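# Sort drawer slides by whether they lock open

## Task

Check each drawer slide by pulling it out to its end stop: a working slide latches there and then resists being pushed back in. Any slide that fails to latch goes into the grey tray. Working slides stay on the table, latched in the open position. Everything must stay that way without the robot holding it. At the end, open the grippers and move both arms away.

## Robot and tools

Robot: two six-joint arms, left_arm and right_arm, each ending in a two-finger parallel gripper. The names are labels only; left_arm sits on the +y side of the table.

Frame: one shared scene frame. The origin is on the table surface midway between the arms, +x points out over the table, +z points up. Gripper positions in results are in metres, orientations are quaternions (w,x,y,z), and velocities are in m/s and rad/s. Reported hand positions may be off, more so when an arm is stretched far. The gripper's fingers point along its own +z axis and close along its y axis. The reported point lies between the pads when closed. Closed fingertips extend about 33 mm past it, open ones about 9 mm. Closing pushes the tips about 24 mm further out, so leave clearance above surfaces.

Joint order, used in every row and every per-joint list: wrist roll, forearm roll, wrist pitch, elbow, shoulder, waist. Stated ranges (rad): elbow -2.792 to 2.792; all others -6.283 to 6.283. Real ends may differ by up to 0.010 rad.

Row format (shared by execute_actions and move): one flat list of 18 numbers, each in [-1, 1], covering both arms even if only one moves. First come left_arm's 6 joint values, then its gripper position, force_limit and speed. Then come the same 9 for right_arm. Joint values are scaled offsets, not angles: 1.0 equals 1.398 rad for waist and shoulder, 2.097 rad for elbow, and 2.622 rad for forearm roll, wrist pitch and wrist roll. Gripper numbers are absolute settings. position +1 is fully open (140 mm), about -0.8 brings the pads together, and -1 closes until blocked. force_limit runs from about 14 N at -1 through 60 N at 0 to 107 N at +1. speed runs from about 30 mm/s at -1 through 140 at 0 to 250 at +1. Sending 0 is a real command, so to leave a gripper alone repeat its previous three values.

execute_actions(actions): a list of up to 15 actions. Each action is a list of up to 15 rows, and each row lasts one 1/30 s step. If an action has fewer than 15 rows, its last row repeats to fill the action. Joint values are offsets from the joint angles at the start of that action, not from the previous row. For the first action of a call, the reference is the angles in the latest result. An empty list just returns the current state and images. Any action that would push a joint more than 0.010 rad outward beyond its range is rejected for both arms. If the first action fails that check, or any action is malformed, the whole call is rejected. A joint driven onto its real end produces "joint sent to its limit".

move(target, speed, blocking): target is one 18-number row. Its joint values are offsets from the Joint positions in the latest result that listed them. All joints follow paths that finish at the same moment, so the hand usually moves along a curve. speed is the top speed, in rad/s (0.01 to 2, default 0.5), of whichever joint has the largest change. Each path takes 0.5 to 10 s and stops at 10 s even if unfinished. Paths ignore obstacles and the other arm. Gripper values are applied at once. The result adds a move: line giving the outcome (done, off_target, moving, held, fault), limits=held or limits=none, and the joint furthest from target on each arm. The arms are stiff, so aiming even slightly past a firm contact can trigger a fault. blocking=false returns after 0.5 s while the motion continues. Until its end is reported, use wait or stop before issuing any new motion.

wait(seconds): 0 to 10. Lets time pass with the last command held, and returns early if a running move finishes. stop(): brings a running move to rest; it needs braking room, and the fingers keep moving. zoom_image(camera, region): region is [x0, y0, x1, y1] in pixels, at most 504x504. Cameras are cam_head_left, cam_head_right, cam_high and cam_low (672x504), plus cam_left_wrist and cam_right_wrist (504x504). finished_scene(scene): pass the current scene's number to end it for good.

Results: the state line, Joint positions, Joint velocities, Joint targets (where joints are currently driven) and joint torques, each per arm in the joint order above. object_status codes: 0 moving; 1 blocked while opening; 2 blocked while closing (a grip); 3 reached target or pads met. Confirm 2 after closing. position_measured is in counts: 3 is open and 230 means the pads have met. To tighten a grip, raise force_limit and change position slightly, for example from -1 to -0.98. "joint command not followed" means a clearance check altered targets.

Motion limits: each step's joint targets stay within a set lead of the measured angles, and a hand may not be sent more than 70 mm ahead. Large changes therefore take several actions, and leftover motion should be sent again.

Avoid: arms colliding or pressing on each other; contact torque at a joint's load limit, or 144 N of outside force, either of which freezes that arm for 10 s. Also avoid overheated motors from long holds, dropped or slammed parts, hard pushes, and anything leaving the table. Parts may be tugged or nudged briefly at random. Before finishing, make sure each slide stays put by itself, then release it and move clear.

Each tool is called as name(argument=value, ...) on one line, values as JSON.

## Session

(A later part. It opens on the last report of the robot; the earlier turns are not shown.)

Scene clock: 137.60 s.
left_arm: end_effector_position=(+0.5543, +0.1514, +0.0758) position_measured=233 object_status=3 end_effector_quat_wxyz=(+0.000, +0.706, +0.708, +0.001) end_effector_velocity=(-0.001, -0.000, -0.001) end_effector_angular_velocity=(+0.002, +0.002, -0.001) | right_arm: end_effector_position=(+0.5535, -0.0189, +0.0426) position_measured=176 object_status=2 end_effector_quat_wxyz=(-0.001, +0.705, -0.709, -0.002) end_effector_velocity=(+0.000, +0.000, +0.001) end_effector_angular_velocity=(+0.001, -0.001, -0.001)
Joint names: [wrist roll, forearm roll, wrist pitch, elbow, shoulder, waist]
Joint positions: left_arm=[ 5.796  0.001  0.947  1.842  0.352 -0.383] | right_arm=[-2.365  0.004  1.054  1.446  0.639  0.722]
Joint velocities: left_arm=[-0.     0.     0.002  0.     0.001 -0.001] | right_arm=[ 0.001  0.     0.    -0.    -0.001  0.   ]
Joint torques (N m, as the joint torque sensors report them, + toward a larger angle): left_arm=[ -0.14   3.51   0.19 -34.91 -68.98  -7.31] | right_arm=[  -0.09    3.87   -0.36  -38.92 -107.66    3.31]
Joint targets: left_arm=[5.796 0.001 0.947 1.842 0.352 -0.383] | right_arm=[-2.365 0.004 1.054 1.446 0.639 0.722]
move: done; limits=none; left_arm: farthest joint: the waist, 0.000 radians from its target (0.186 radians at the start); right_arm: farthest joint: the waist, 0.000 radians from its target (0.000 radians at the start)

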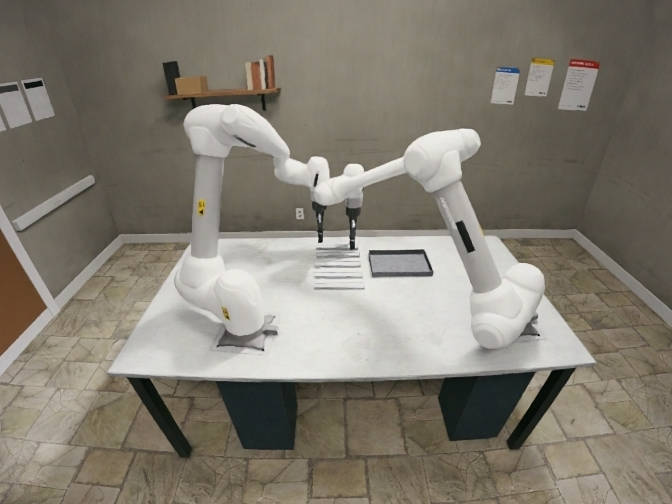

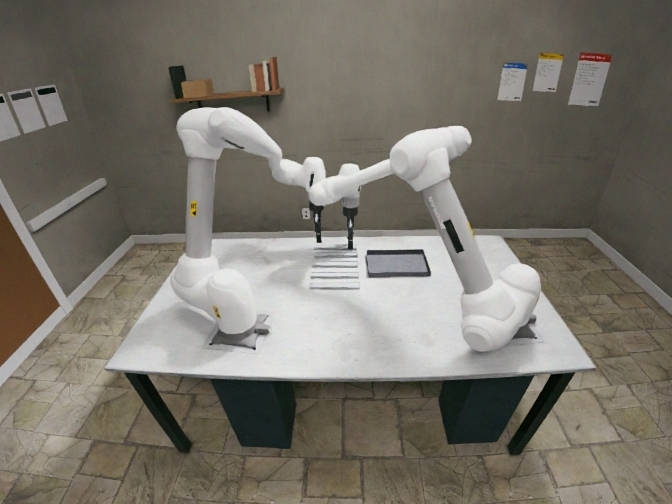

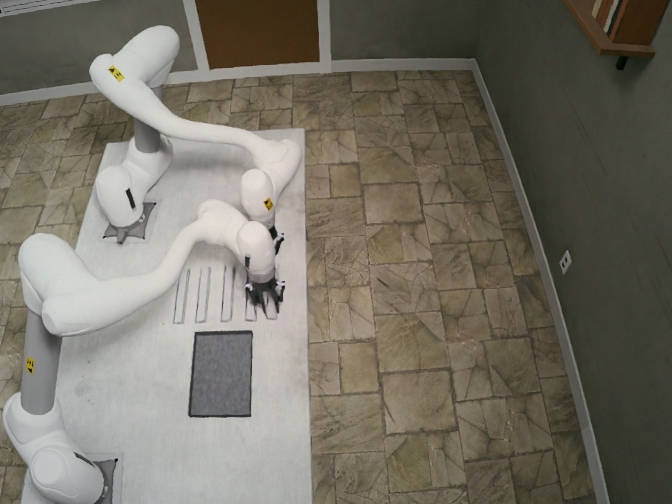

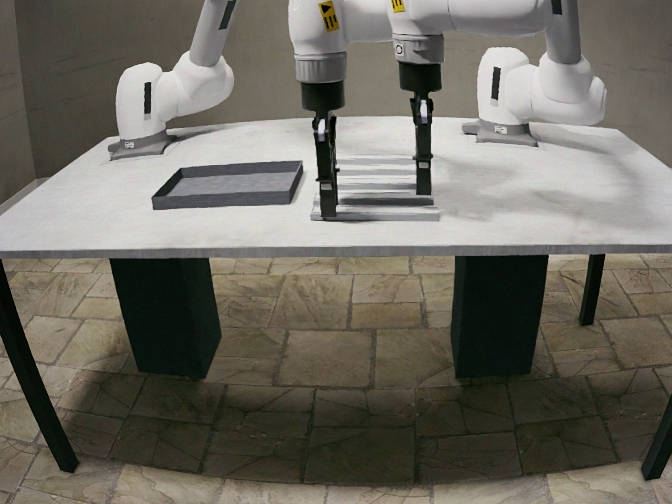

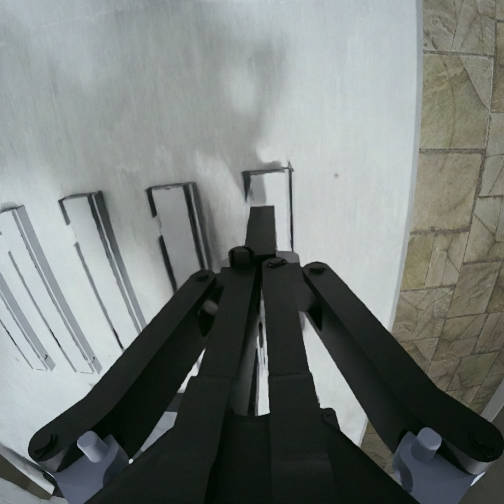

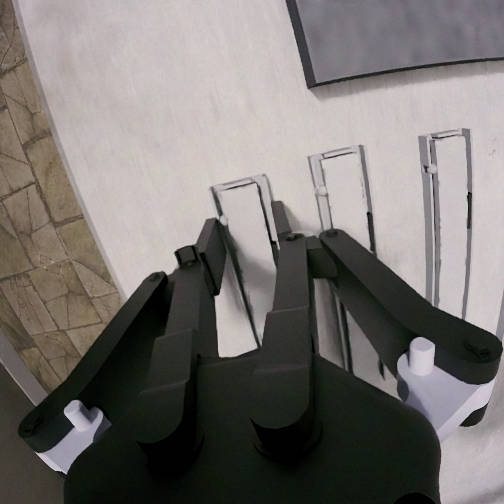

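move(target=[0,0,-0.0191,0.010,0.0209,0,-1,0,0,0,0,0,0,0,0,-1,0.3,-0.7], speed=0.05)

move(target=[0,0,-0.0007,0.00035,0.0007,0,-1,0,0,0,0,0,0,0,0,-1,0.3,-0.7], speed=0.01)

Scene clock: 156.60 s.
left_arm: end_effector_position=(+0.5542, +0.1514, +0.0470) position_measured=233 object_status=3 end_effector_quat_wxyz=(+0.000, +0.706, +0.708, +0.001) end_effector_velocity=(-0.000, -0.001, -0.001) end_effector_angular_velocity=(-0.001, -0.001, -0.000) | right_arm: end_effector_position=(+0.5535, -0.0189, +0.0426) position_measured=176 object_status=2 end_effector_quat_wxyz=(-0.001, +0.705, -0.709, -0.002) end_effector_velocity=(+0.001, -0.000, +0.001) end_effector_angular_velocity=(+0.000, -0.001, -0.001)
Joint names: [wrist roll, forearm roll, wrist pitch, elbow, shoulder, waist]
Joint positions: left_arm=[ 5.796  0.001  0.897  1.863  0.381 -0.383] | right_arm=[-2.365  0.004  1.054  1.446  0.639  0.722]
Joint velocities: left_arm=[ 0.    -0.001 -0.003  0.002  0.    -0.001] | right_arm=[ 0.    -0.    -0.     0.    -0.001 -0.001]
Joint torques (N m, as the joint torque sensors report them, + toward a larger angle): left_arm=[ -0.23   3.35   0.01 -33.06 -70.85  -5.52] | right_arm=[  -0.15    3.89   -0.27  -39.43 -108.1     2.67]
Joint targets: left_arm=[5.796 0.001 0.897 1.863 0.381 -0.383] | right_arm=[-2.365 0.004 1.054 1.446 0.639 0.722]
move: done; limits=none; left_arm: farthest joint: the waist, 0.000 radians from its target (0.000 radians at the start); right_arm: farthest joint: the waist, 0.000 radians from its target (0.000 radians at the start)

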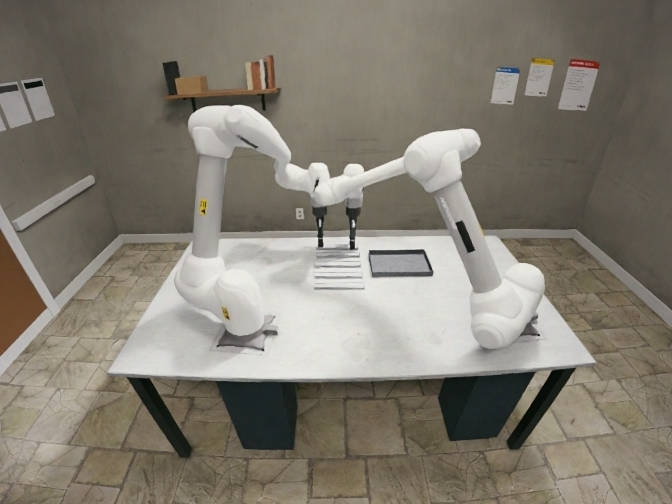

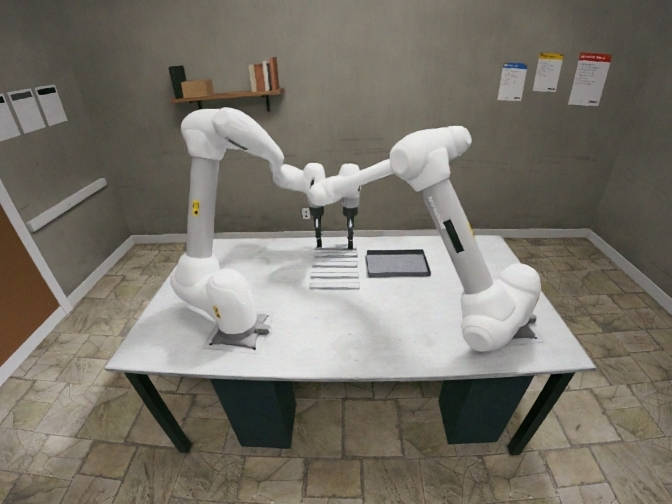

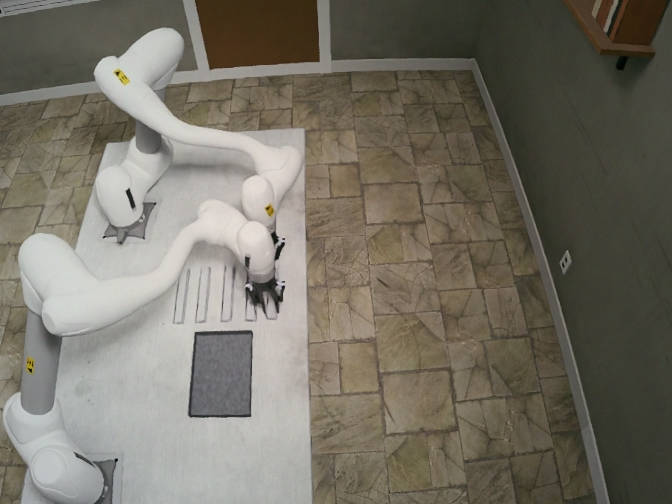

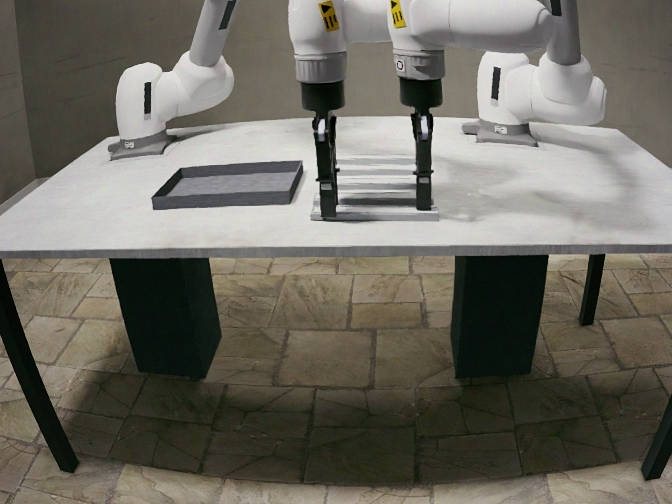

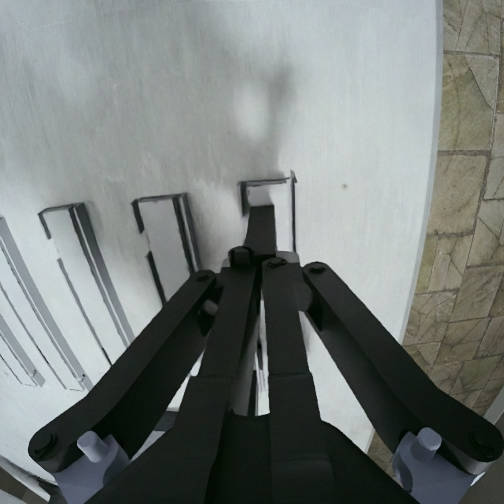

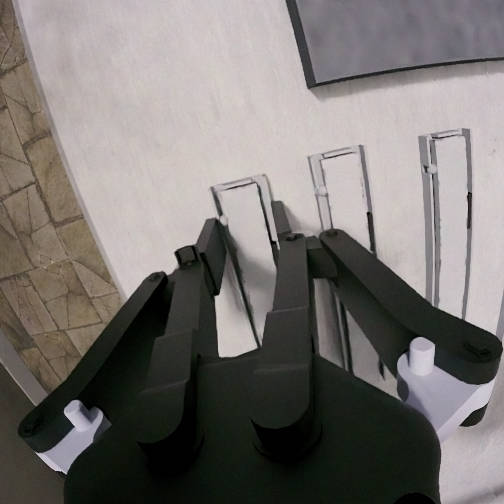

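Scene clock: 157.30 s.
left_arm: end_effector_position=(+0.5542, +0.1514, +0.0460) position_measured=233 object_status=3 end_effector_quat_wxyz=(+0.000, +0.706, +0.708, +0.001) end_effector_velocity=(-0.001, +0.001, -0.001) end_effector_angular_velocity=(+0.001, +0.003, +0.000) | right_arm: end_effector_position=(+0.5535, -0.0189, +0.0426) position_measured=176 object_status=2 end_effector_quat_wxyz=(-0.001, +0.705, -0.709, -0.002) end_effector_velocity=(+0.000, -0.001, -0.000) end_effector_angular_velocity=(+0.000, +0.001, -0.002)
Joint names: [wrist roll, forearm roll, wrist pitch, elbow, shoulder, waist]
Joint positions: left_arm=[ 5.796  0.001  0.895  1.864  0.382 -0.383] | right_arm=[-2.365  0.004  1.054  1.446  0.639  0.722]
Joint velocities: left_arm=[ 0.    -0.     0.001  0.001  0.001  0.   ] | right_arm=[ 0.     0.001  0.     0.     0.    -0.001]
Joint torques (N m, as the joint torque sensors report them, + toward a larger angle): left_arm=[ -0.19   3.38   0.11 -33.3  -70.91  -6.26] | right_arm=[  -0.28    3.88   -0.34  -38.98 -108.3     3.25]
Joint targets: left_arm=[5.796 0.001 0.895 1.864 0.382 -0.383] | right_arm=[-2.365 0.004 1.054 1.446 0.639 0.722]
move: done; limits=none; left_arm: farthest joint: the waist, 0.000 radians from its target (0.000 radians at the start); right_arm: farthest joint: the waist, 0.000 radians from its target (0.000 radians at the start)

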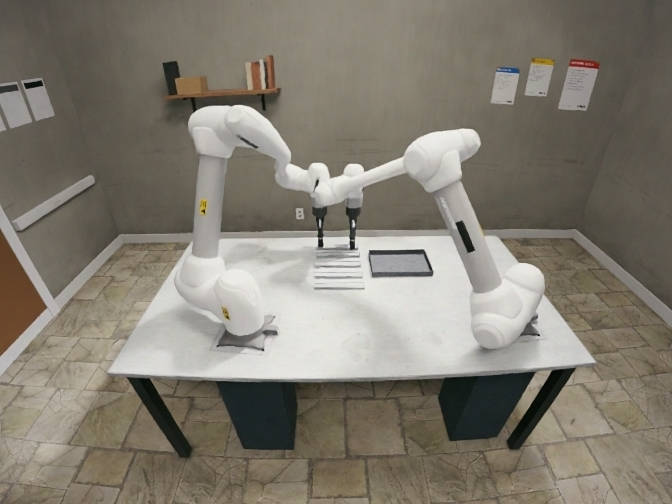

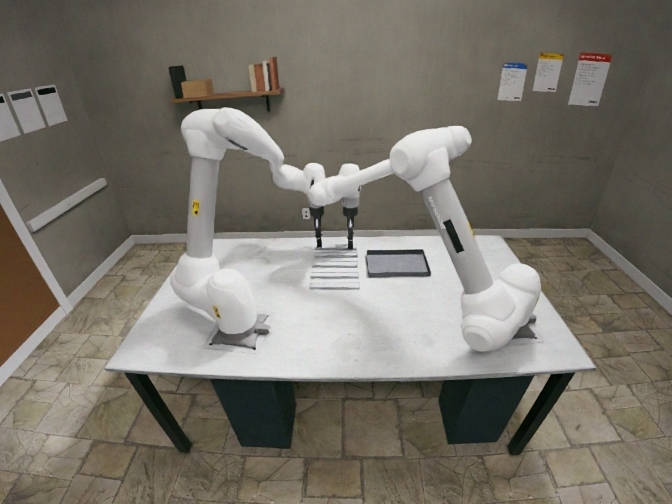

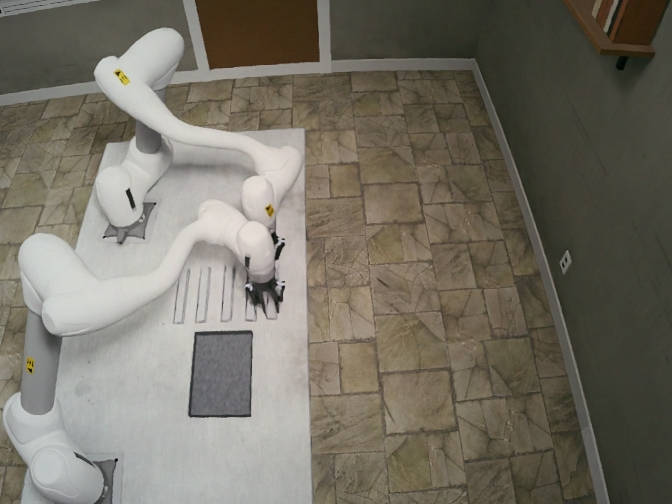

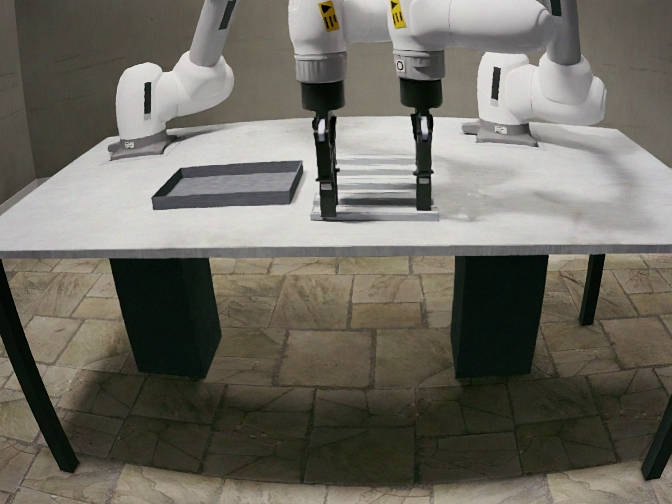

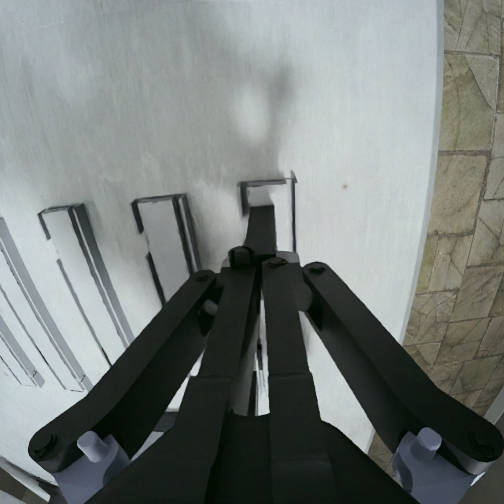

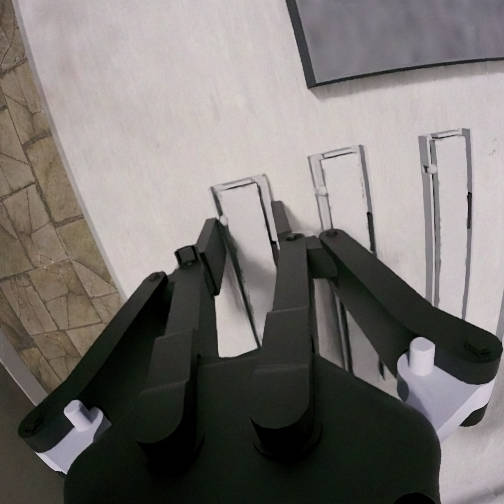

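move(target=[0,0,-0.0007,0.00035,0.0007,0,-1,0,0,0,0,0,0,0,0,-1,0.3,-0.7], speed=0.01)

move(target=[0,0,-0.0005,0.00025,0.0005,0,-1,0,0,0,0,0,0,0,0,-1,0.3,-0.7], speed=0.01)

Scene clock: 165.23 s.
left_arm: end_effector_position=(+0.5542, +0.1513, +0.0450) position_measured=233 object_status=3 end_effector_quat_wxyz=(+0.000, +0.706, +0.708, +0.001) end_effector_velocity=(+0.000, +0.000, +0.000) end_effector_angular_velocity=(-0.001, -0.000, +0.002) | right_arm: end_effector_position=(+0.5535, -0.0189, +0.0426) position_measured=176 object_status=2 end_effector_quat_wxyz=(-0.001, +0.705, -0.709, -0.002) end_effector_velocity=(-0.000, -0.001, +0.000) end_effector_angular_velocity=(-0.001, -0.000, +0.000)
Joint names: [wrist roll, forearm roll, wrist pitch, elbow, shoulder, waist]
Joint positions: left_arm=[ 5.796  0.001  0.893  1.865  0.383 -0.383] | right_arm=[-2.365  0.004  1.054  1.446  0.639  0.722]
Joint velocities: left_arm=[-0.    -0.001 -0.    -0.    -0.     0.001] | right_arm=[ 0.    -0.001  0.     0.001 -0.001 -0.   ]
Joint torques (N m, as the joint torque sensors report them, + toward a larger angle): left_arm=[ -0.06   3.39   0.12 -33.01 -71.21  -4.75] | right_arm=[  -0.09    3.94   -0.37  -39.   -108.32    3.56]
Joint targets: left_arm=[5.796 0.001 0.893 1.865 0.383 -0.383] | right_arm=[-2.365 0.004 1.054 1.446 0.639 0.722]
move: done; limits=none; left_arm: farthest joint: the waist, 0.000 radians from its target (0.000 radians at the start); right_arm: farthest joint: the waist, 0.000 radians from its target (0.000 radians at the start)

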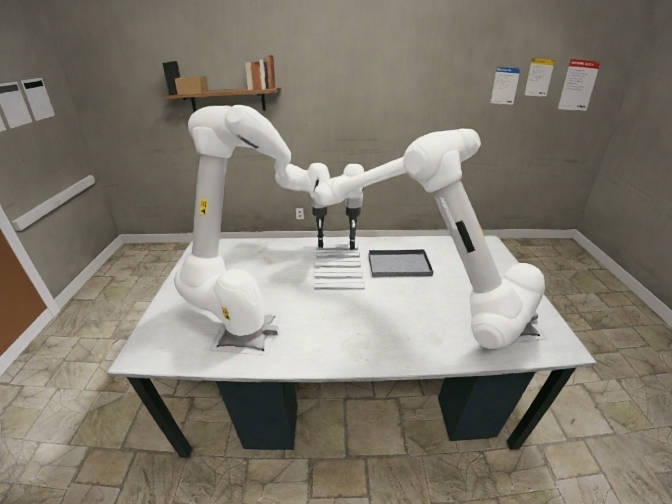

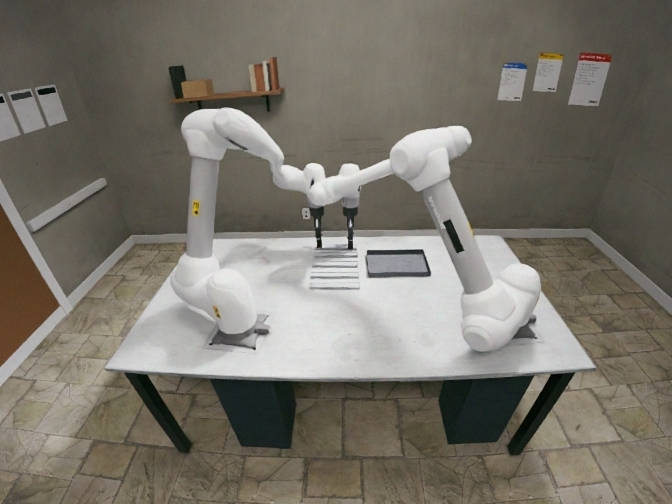

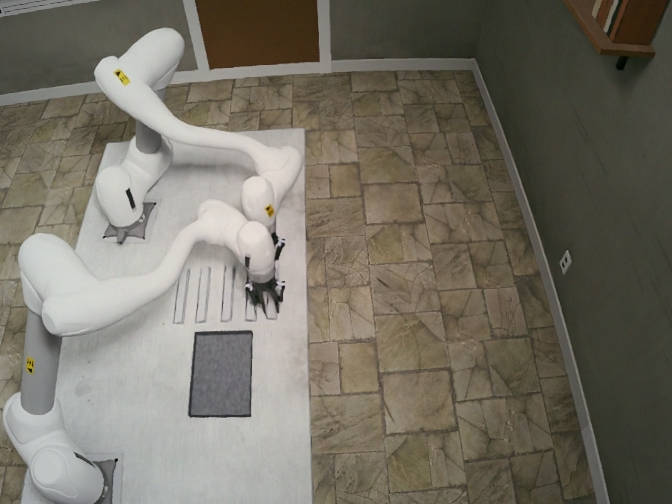

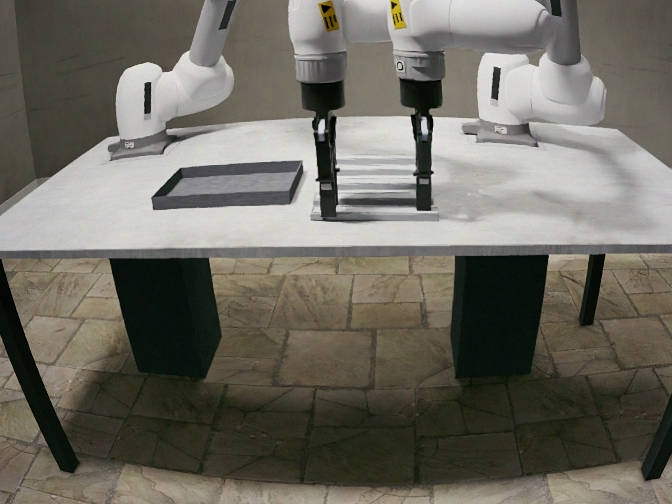

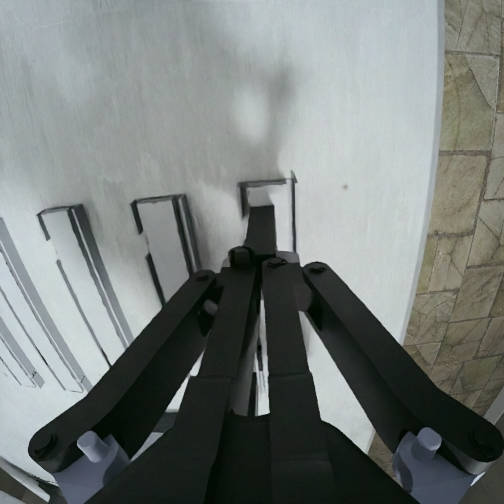

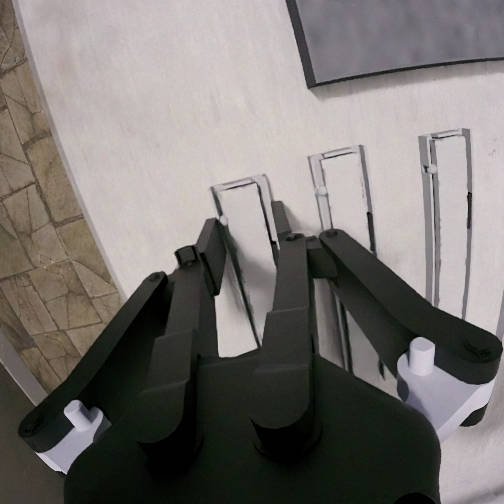

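Scene clock: 165.93 s.
left_arm: end_effector_position=(+0.5542, +0.1513, +0.0444) position_measured=233 object_status=3 end_effector_quat_wxyz=(+0.001, +0.706, +0.708, +0.001) end_effector_velocity=(-0.000, +0.001, -0.001) end_effector_angular_velocity=(+0.002, +0.001, -0.001) | right_arm: end_effector_position=(+0.5535, -0.0189, +0.0426) position_measured=176 object_status=2 end_effector_quat_wxyz=(-0.001, +0.705, -0.709, -0.002) end_effector_velocity=(+0.001, +0.000, -0.000) end_effector_angular_velocity=(-0.000, +0.000, -0.000)
Joint names: [wrist roll, forearm roll, wrist pitch, elbow, shoulder, waist]
Joint positions: left_arm=[ 5.796  0.001  0.892  1.865  0.383 -0.383] | right_arm=[-2.365  0.004  1.054  1.446  0.639  0.722]
Joint velocities: left_arm=[ 0.     0.001 -0.001  0.001  0.001 -0.   ] | right_arm=[-0.    -0.     0.    -0.001  0.001 -0.   ]
Joint torques (N m, as the joint torque sensors report them, + toward a larger angle): left_arm=[ -0.15   3.34  -3.38 -23.24 -46.73  -6.13] | right_arm=[  -0.04    3.87    0.19  -41.74 -113.39    2.99]
Joint targets: left_arm=[5.796 0.001 0.892 1.865 0.384 -0.383] | right_arm=[-2.365 0.004 1.054 1.446 0.639 0.722]
move: done; limits=none; left_arm: farthest joint: the waist, 0.000 radians from its target (0.000 radians at the start); right_arm: farthest joint: the waist, 0.000 radians from its target (0.000 radians at the start)

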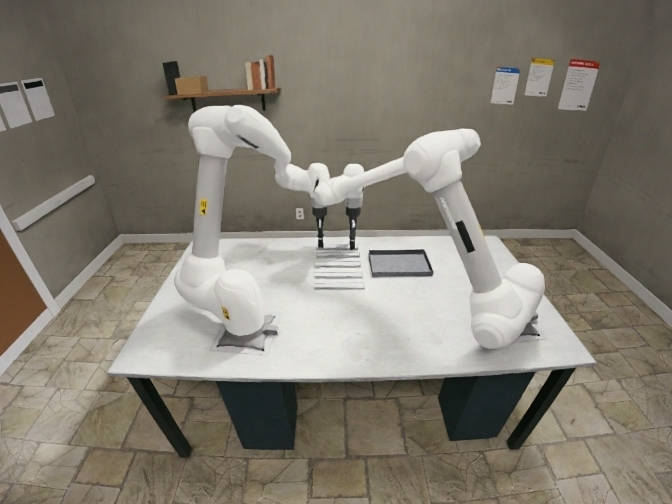

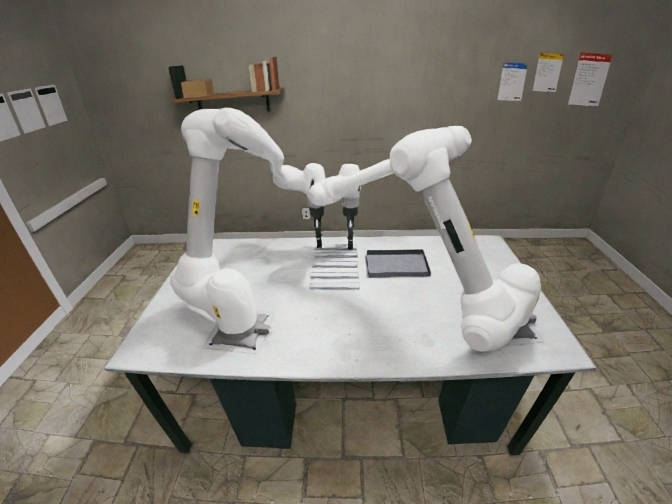

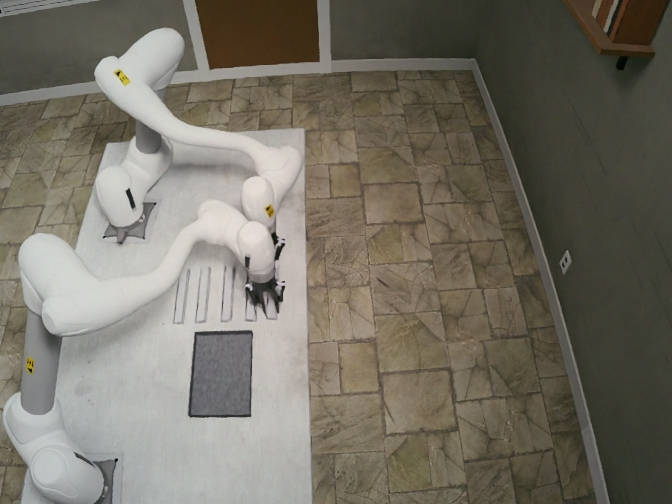

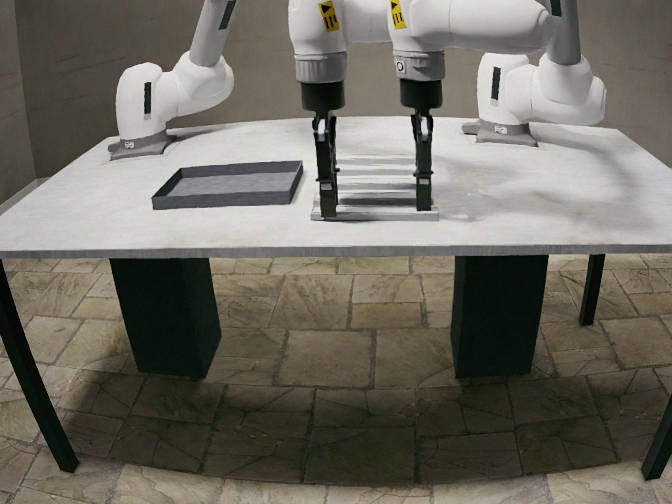

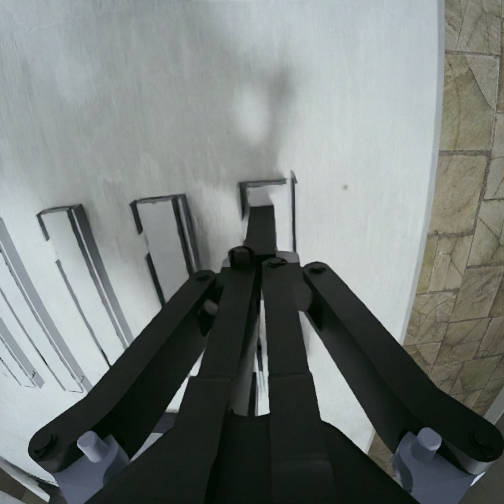

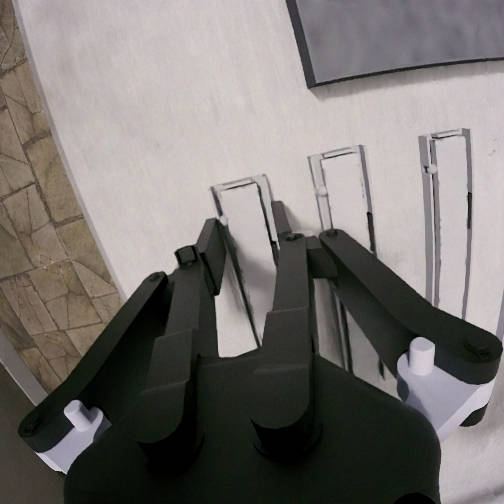

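move(target=[0.0234,0,-0.0047,0.0169,-0.0164,0.0438,-1,0,0,0,0,0,0,0,0,-1,0.3,-0.7], speed=0.03)

Scene clock: 183.53 s.
left_arm: end_effector_position=(+0.5541, +0.1963, +0.0442) position_measured=233 object_status=3 end_effector_quat_wxyz=(+0.000, +0.706, +0.708, +0.001) end_effector_velocity=(+0.000, -0.000, -0.000) end_effector_angular_velocity=(+0.001, -0.000, -0.002) | right_arm: end_effector_position=(+0.5535, -0.0189, +0.0426) position_measured=176 object_status=2 end_effector_quat_wxyz=(-0.001, +0.705, -0.709, -0.002) end_effector_velocity=(+0.001, +0.000, -0.000) end_effector_angular_velocity=(+0.000, -0.000, -0.001)
Joint names: [wrist roll, forearm roll, wrist pitch, elbow, shoulder, waist]
Joint positions: left_arm=[ 5.857  0.001  0.879  1.901  0.361 -0.322] | right_arm=[-2.365  0.004  1.054  1.446  0.639  0.722]
Joint velocities: left_arm=[ 0.001  0.001 -0.001  0.     0.001 -0.001] | right_arm=[ 0.     0.     0.    -0.002  0.001 -0.001]
Joint torques (N m, as the joint torque sensors report them, + toward a larger angle): left_arm=[  0.03   2.75   4.47 -13.64 -52.17  -6.02] | right_arm=[   0.33    3.67   -0.61  -38.86 -106.75    1.23]
Joint targets: left_arm=[5.857 0.001 0.879 1.901 0.361 -0.322] | right_arm=[-2.365 0.004 1.054 1.446 0.639 0.722]
move: done; limits=none; left_arm: farthest joint: the waist, 0.001 radians from its target (0.062 radians at the start); right_arm: farthest joint: the waist, 0.000 radians from its target (0.000 radians at the start)

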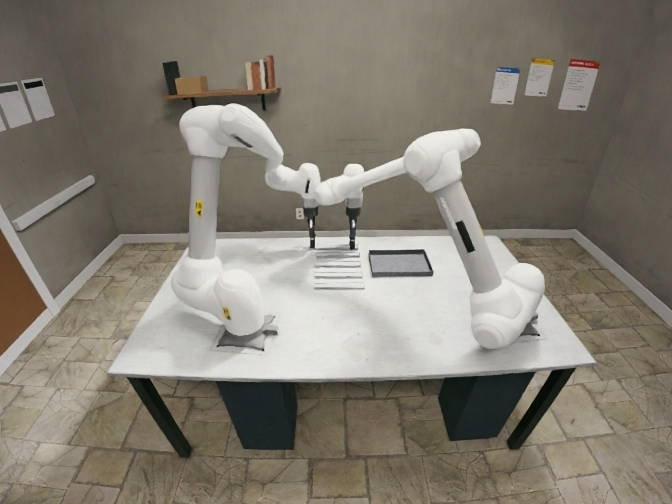

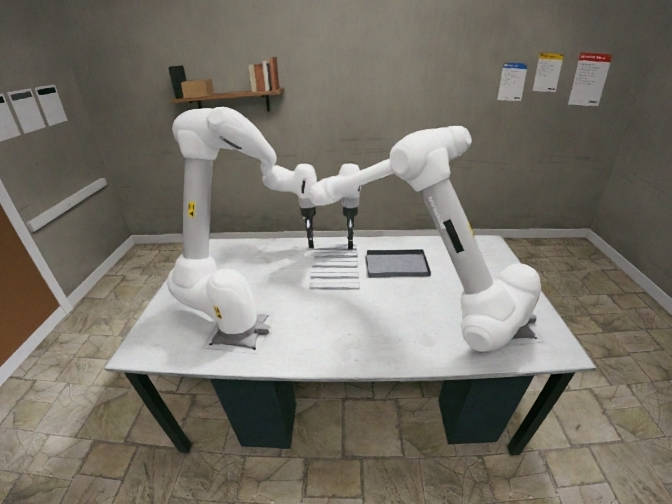

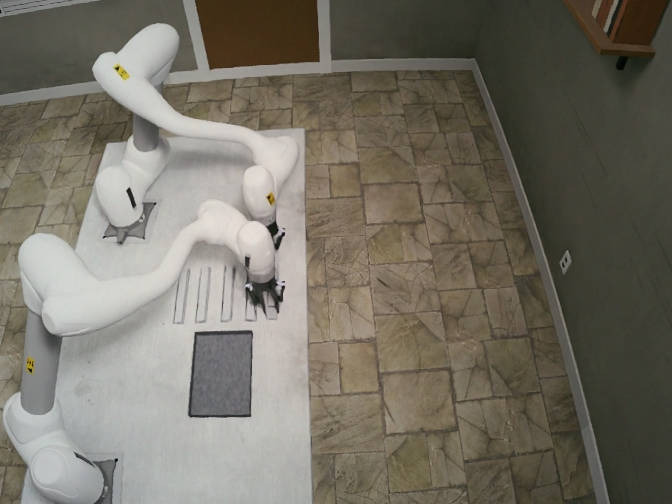

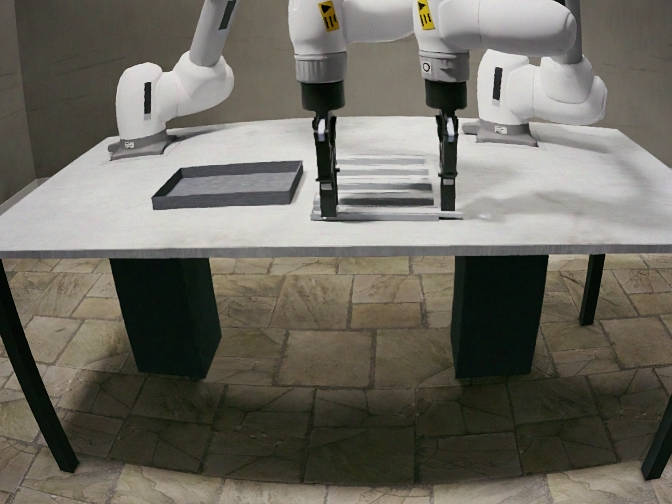

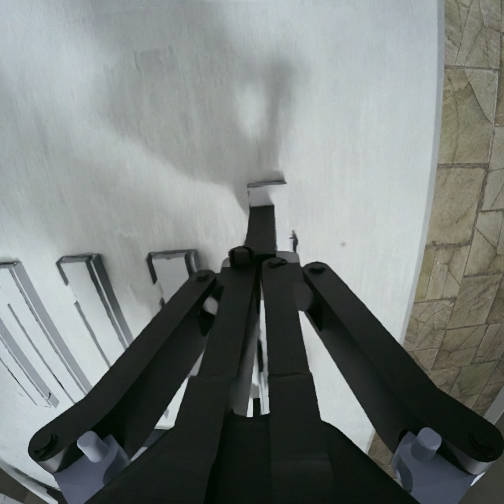

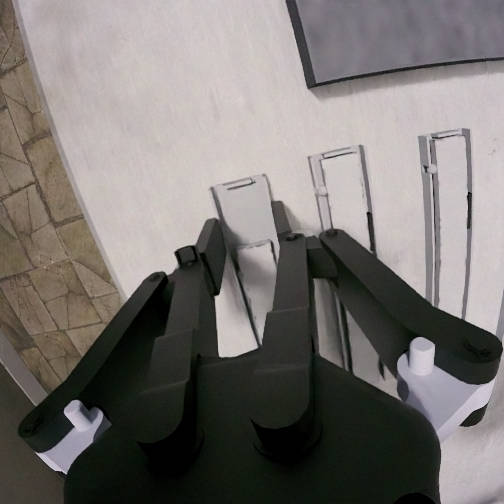

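move(target=[0.0505,0,-0.0067,0.0254,-0.0256,0.0948,-1,0,0,0,0,0,0,0,0,-1,0.3,-0.7], speed=0.04)

Scene clock: 199.37 s.
left_arm: end_effector_position=(+0.5538, +0.2863, +0.0442) position_measured=233 object_status=3 end_effector_quat_wxyz=(+0.000, +0.706, +0.708, +0.001) end_effector_velocity=(-0.001, +0.001, -0.000) end_effector_angular_velocity=(+0.000, +0.000, +0.000) | right_arm: end_effector_position=(+0.5535, -0.0189, +0.0426) position_measured=176 object_status=2 end_effector_quat_wxyz=(-0.001, +0.705, -0.709, -0.002) end_effector_velocity=(-0.000, +0.000, -0.000) end_effector_angular_velocity=(+0.000, +0.001, -0.000)
Joint names: [wrist roll, forearm roll, wrist pitch, elbow, shoulder, waist]
Joint positions: left_arm=[ 5.99   0.001  0.862  1.954  0.325 -0.19 ] | right_arm=[-2.365  0.004  1.054  1.446  0.639  0.722]
Joint velocities: left_arm=[ 0.001  0.    -0.     0.001 -0.001  0.001] | right_arm=[ 0.     0.001  0.    -0.     0.001  0.   ]
Joint torques (N m, as the joint torque sensors report them, + toward a larger angle): left_arm=[ -0.01   3.37   0.02 -32.19 -64.02  -6.31] | right_arm=[   0.05    3.92   -0.55  -39.17 -107.63    2.2 ]
Joint targets: left_arm=[5.990 0.001 0.862 1.954 0.325 -0.190] | right_arm=[-2.365 0.004 1.054 1.446 0.639 0.722]
move: done; limits=none; left_arm: farthest joint: the waist, 0.000 radians from its target (0.133 radians at the start); right_arm: farthest joint: the waist, 0.000 radians from its target (0.000 radians at the start)

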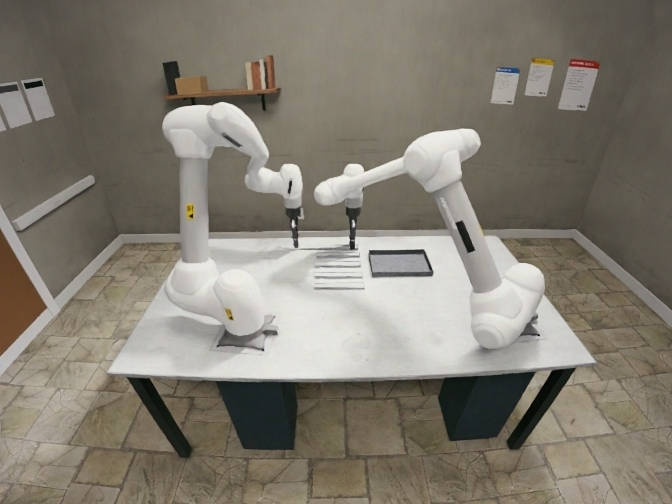

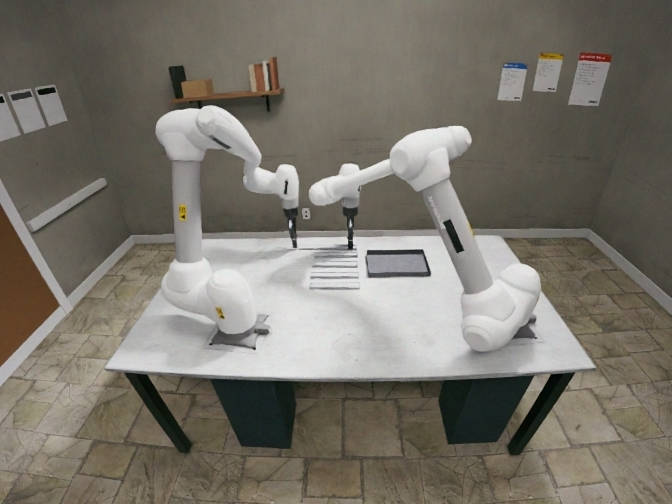

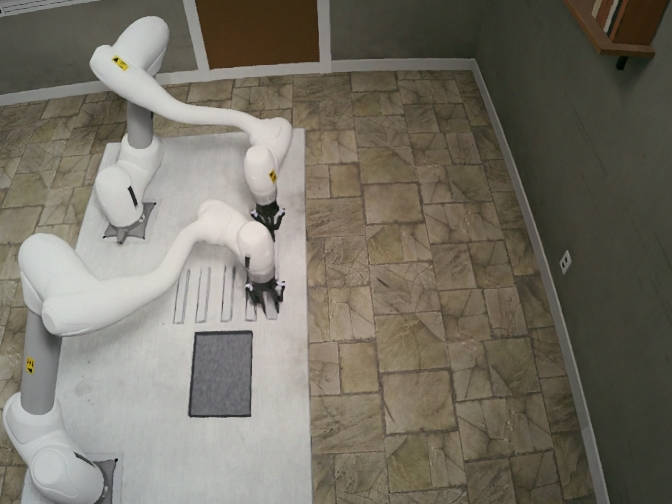

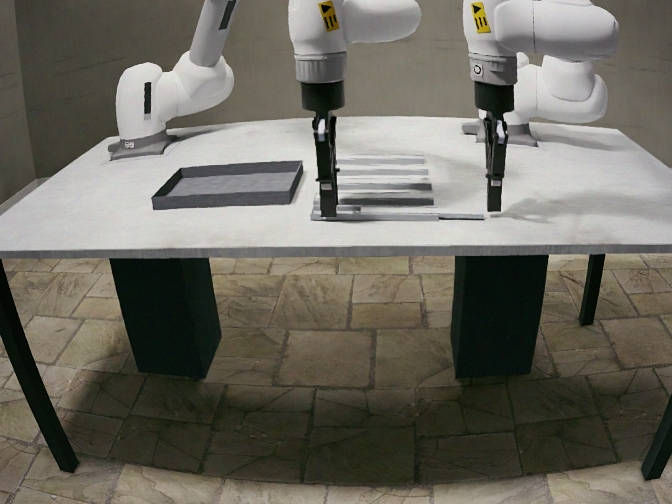

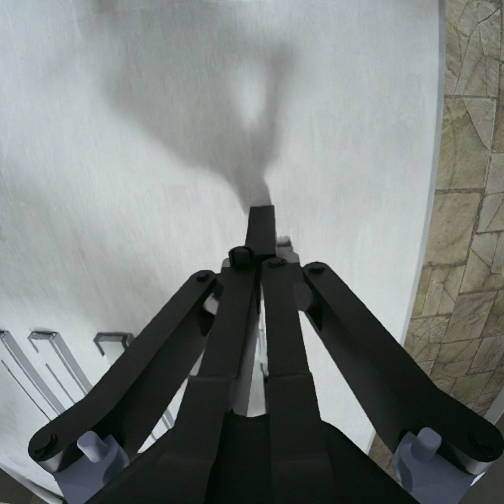

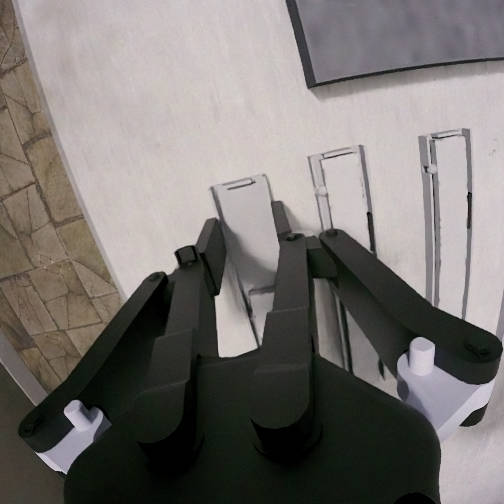

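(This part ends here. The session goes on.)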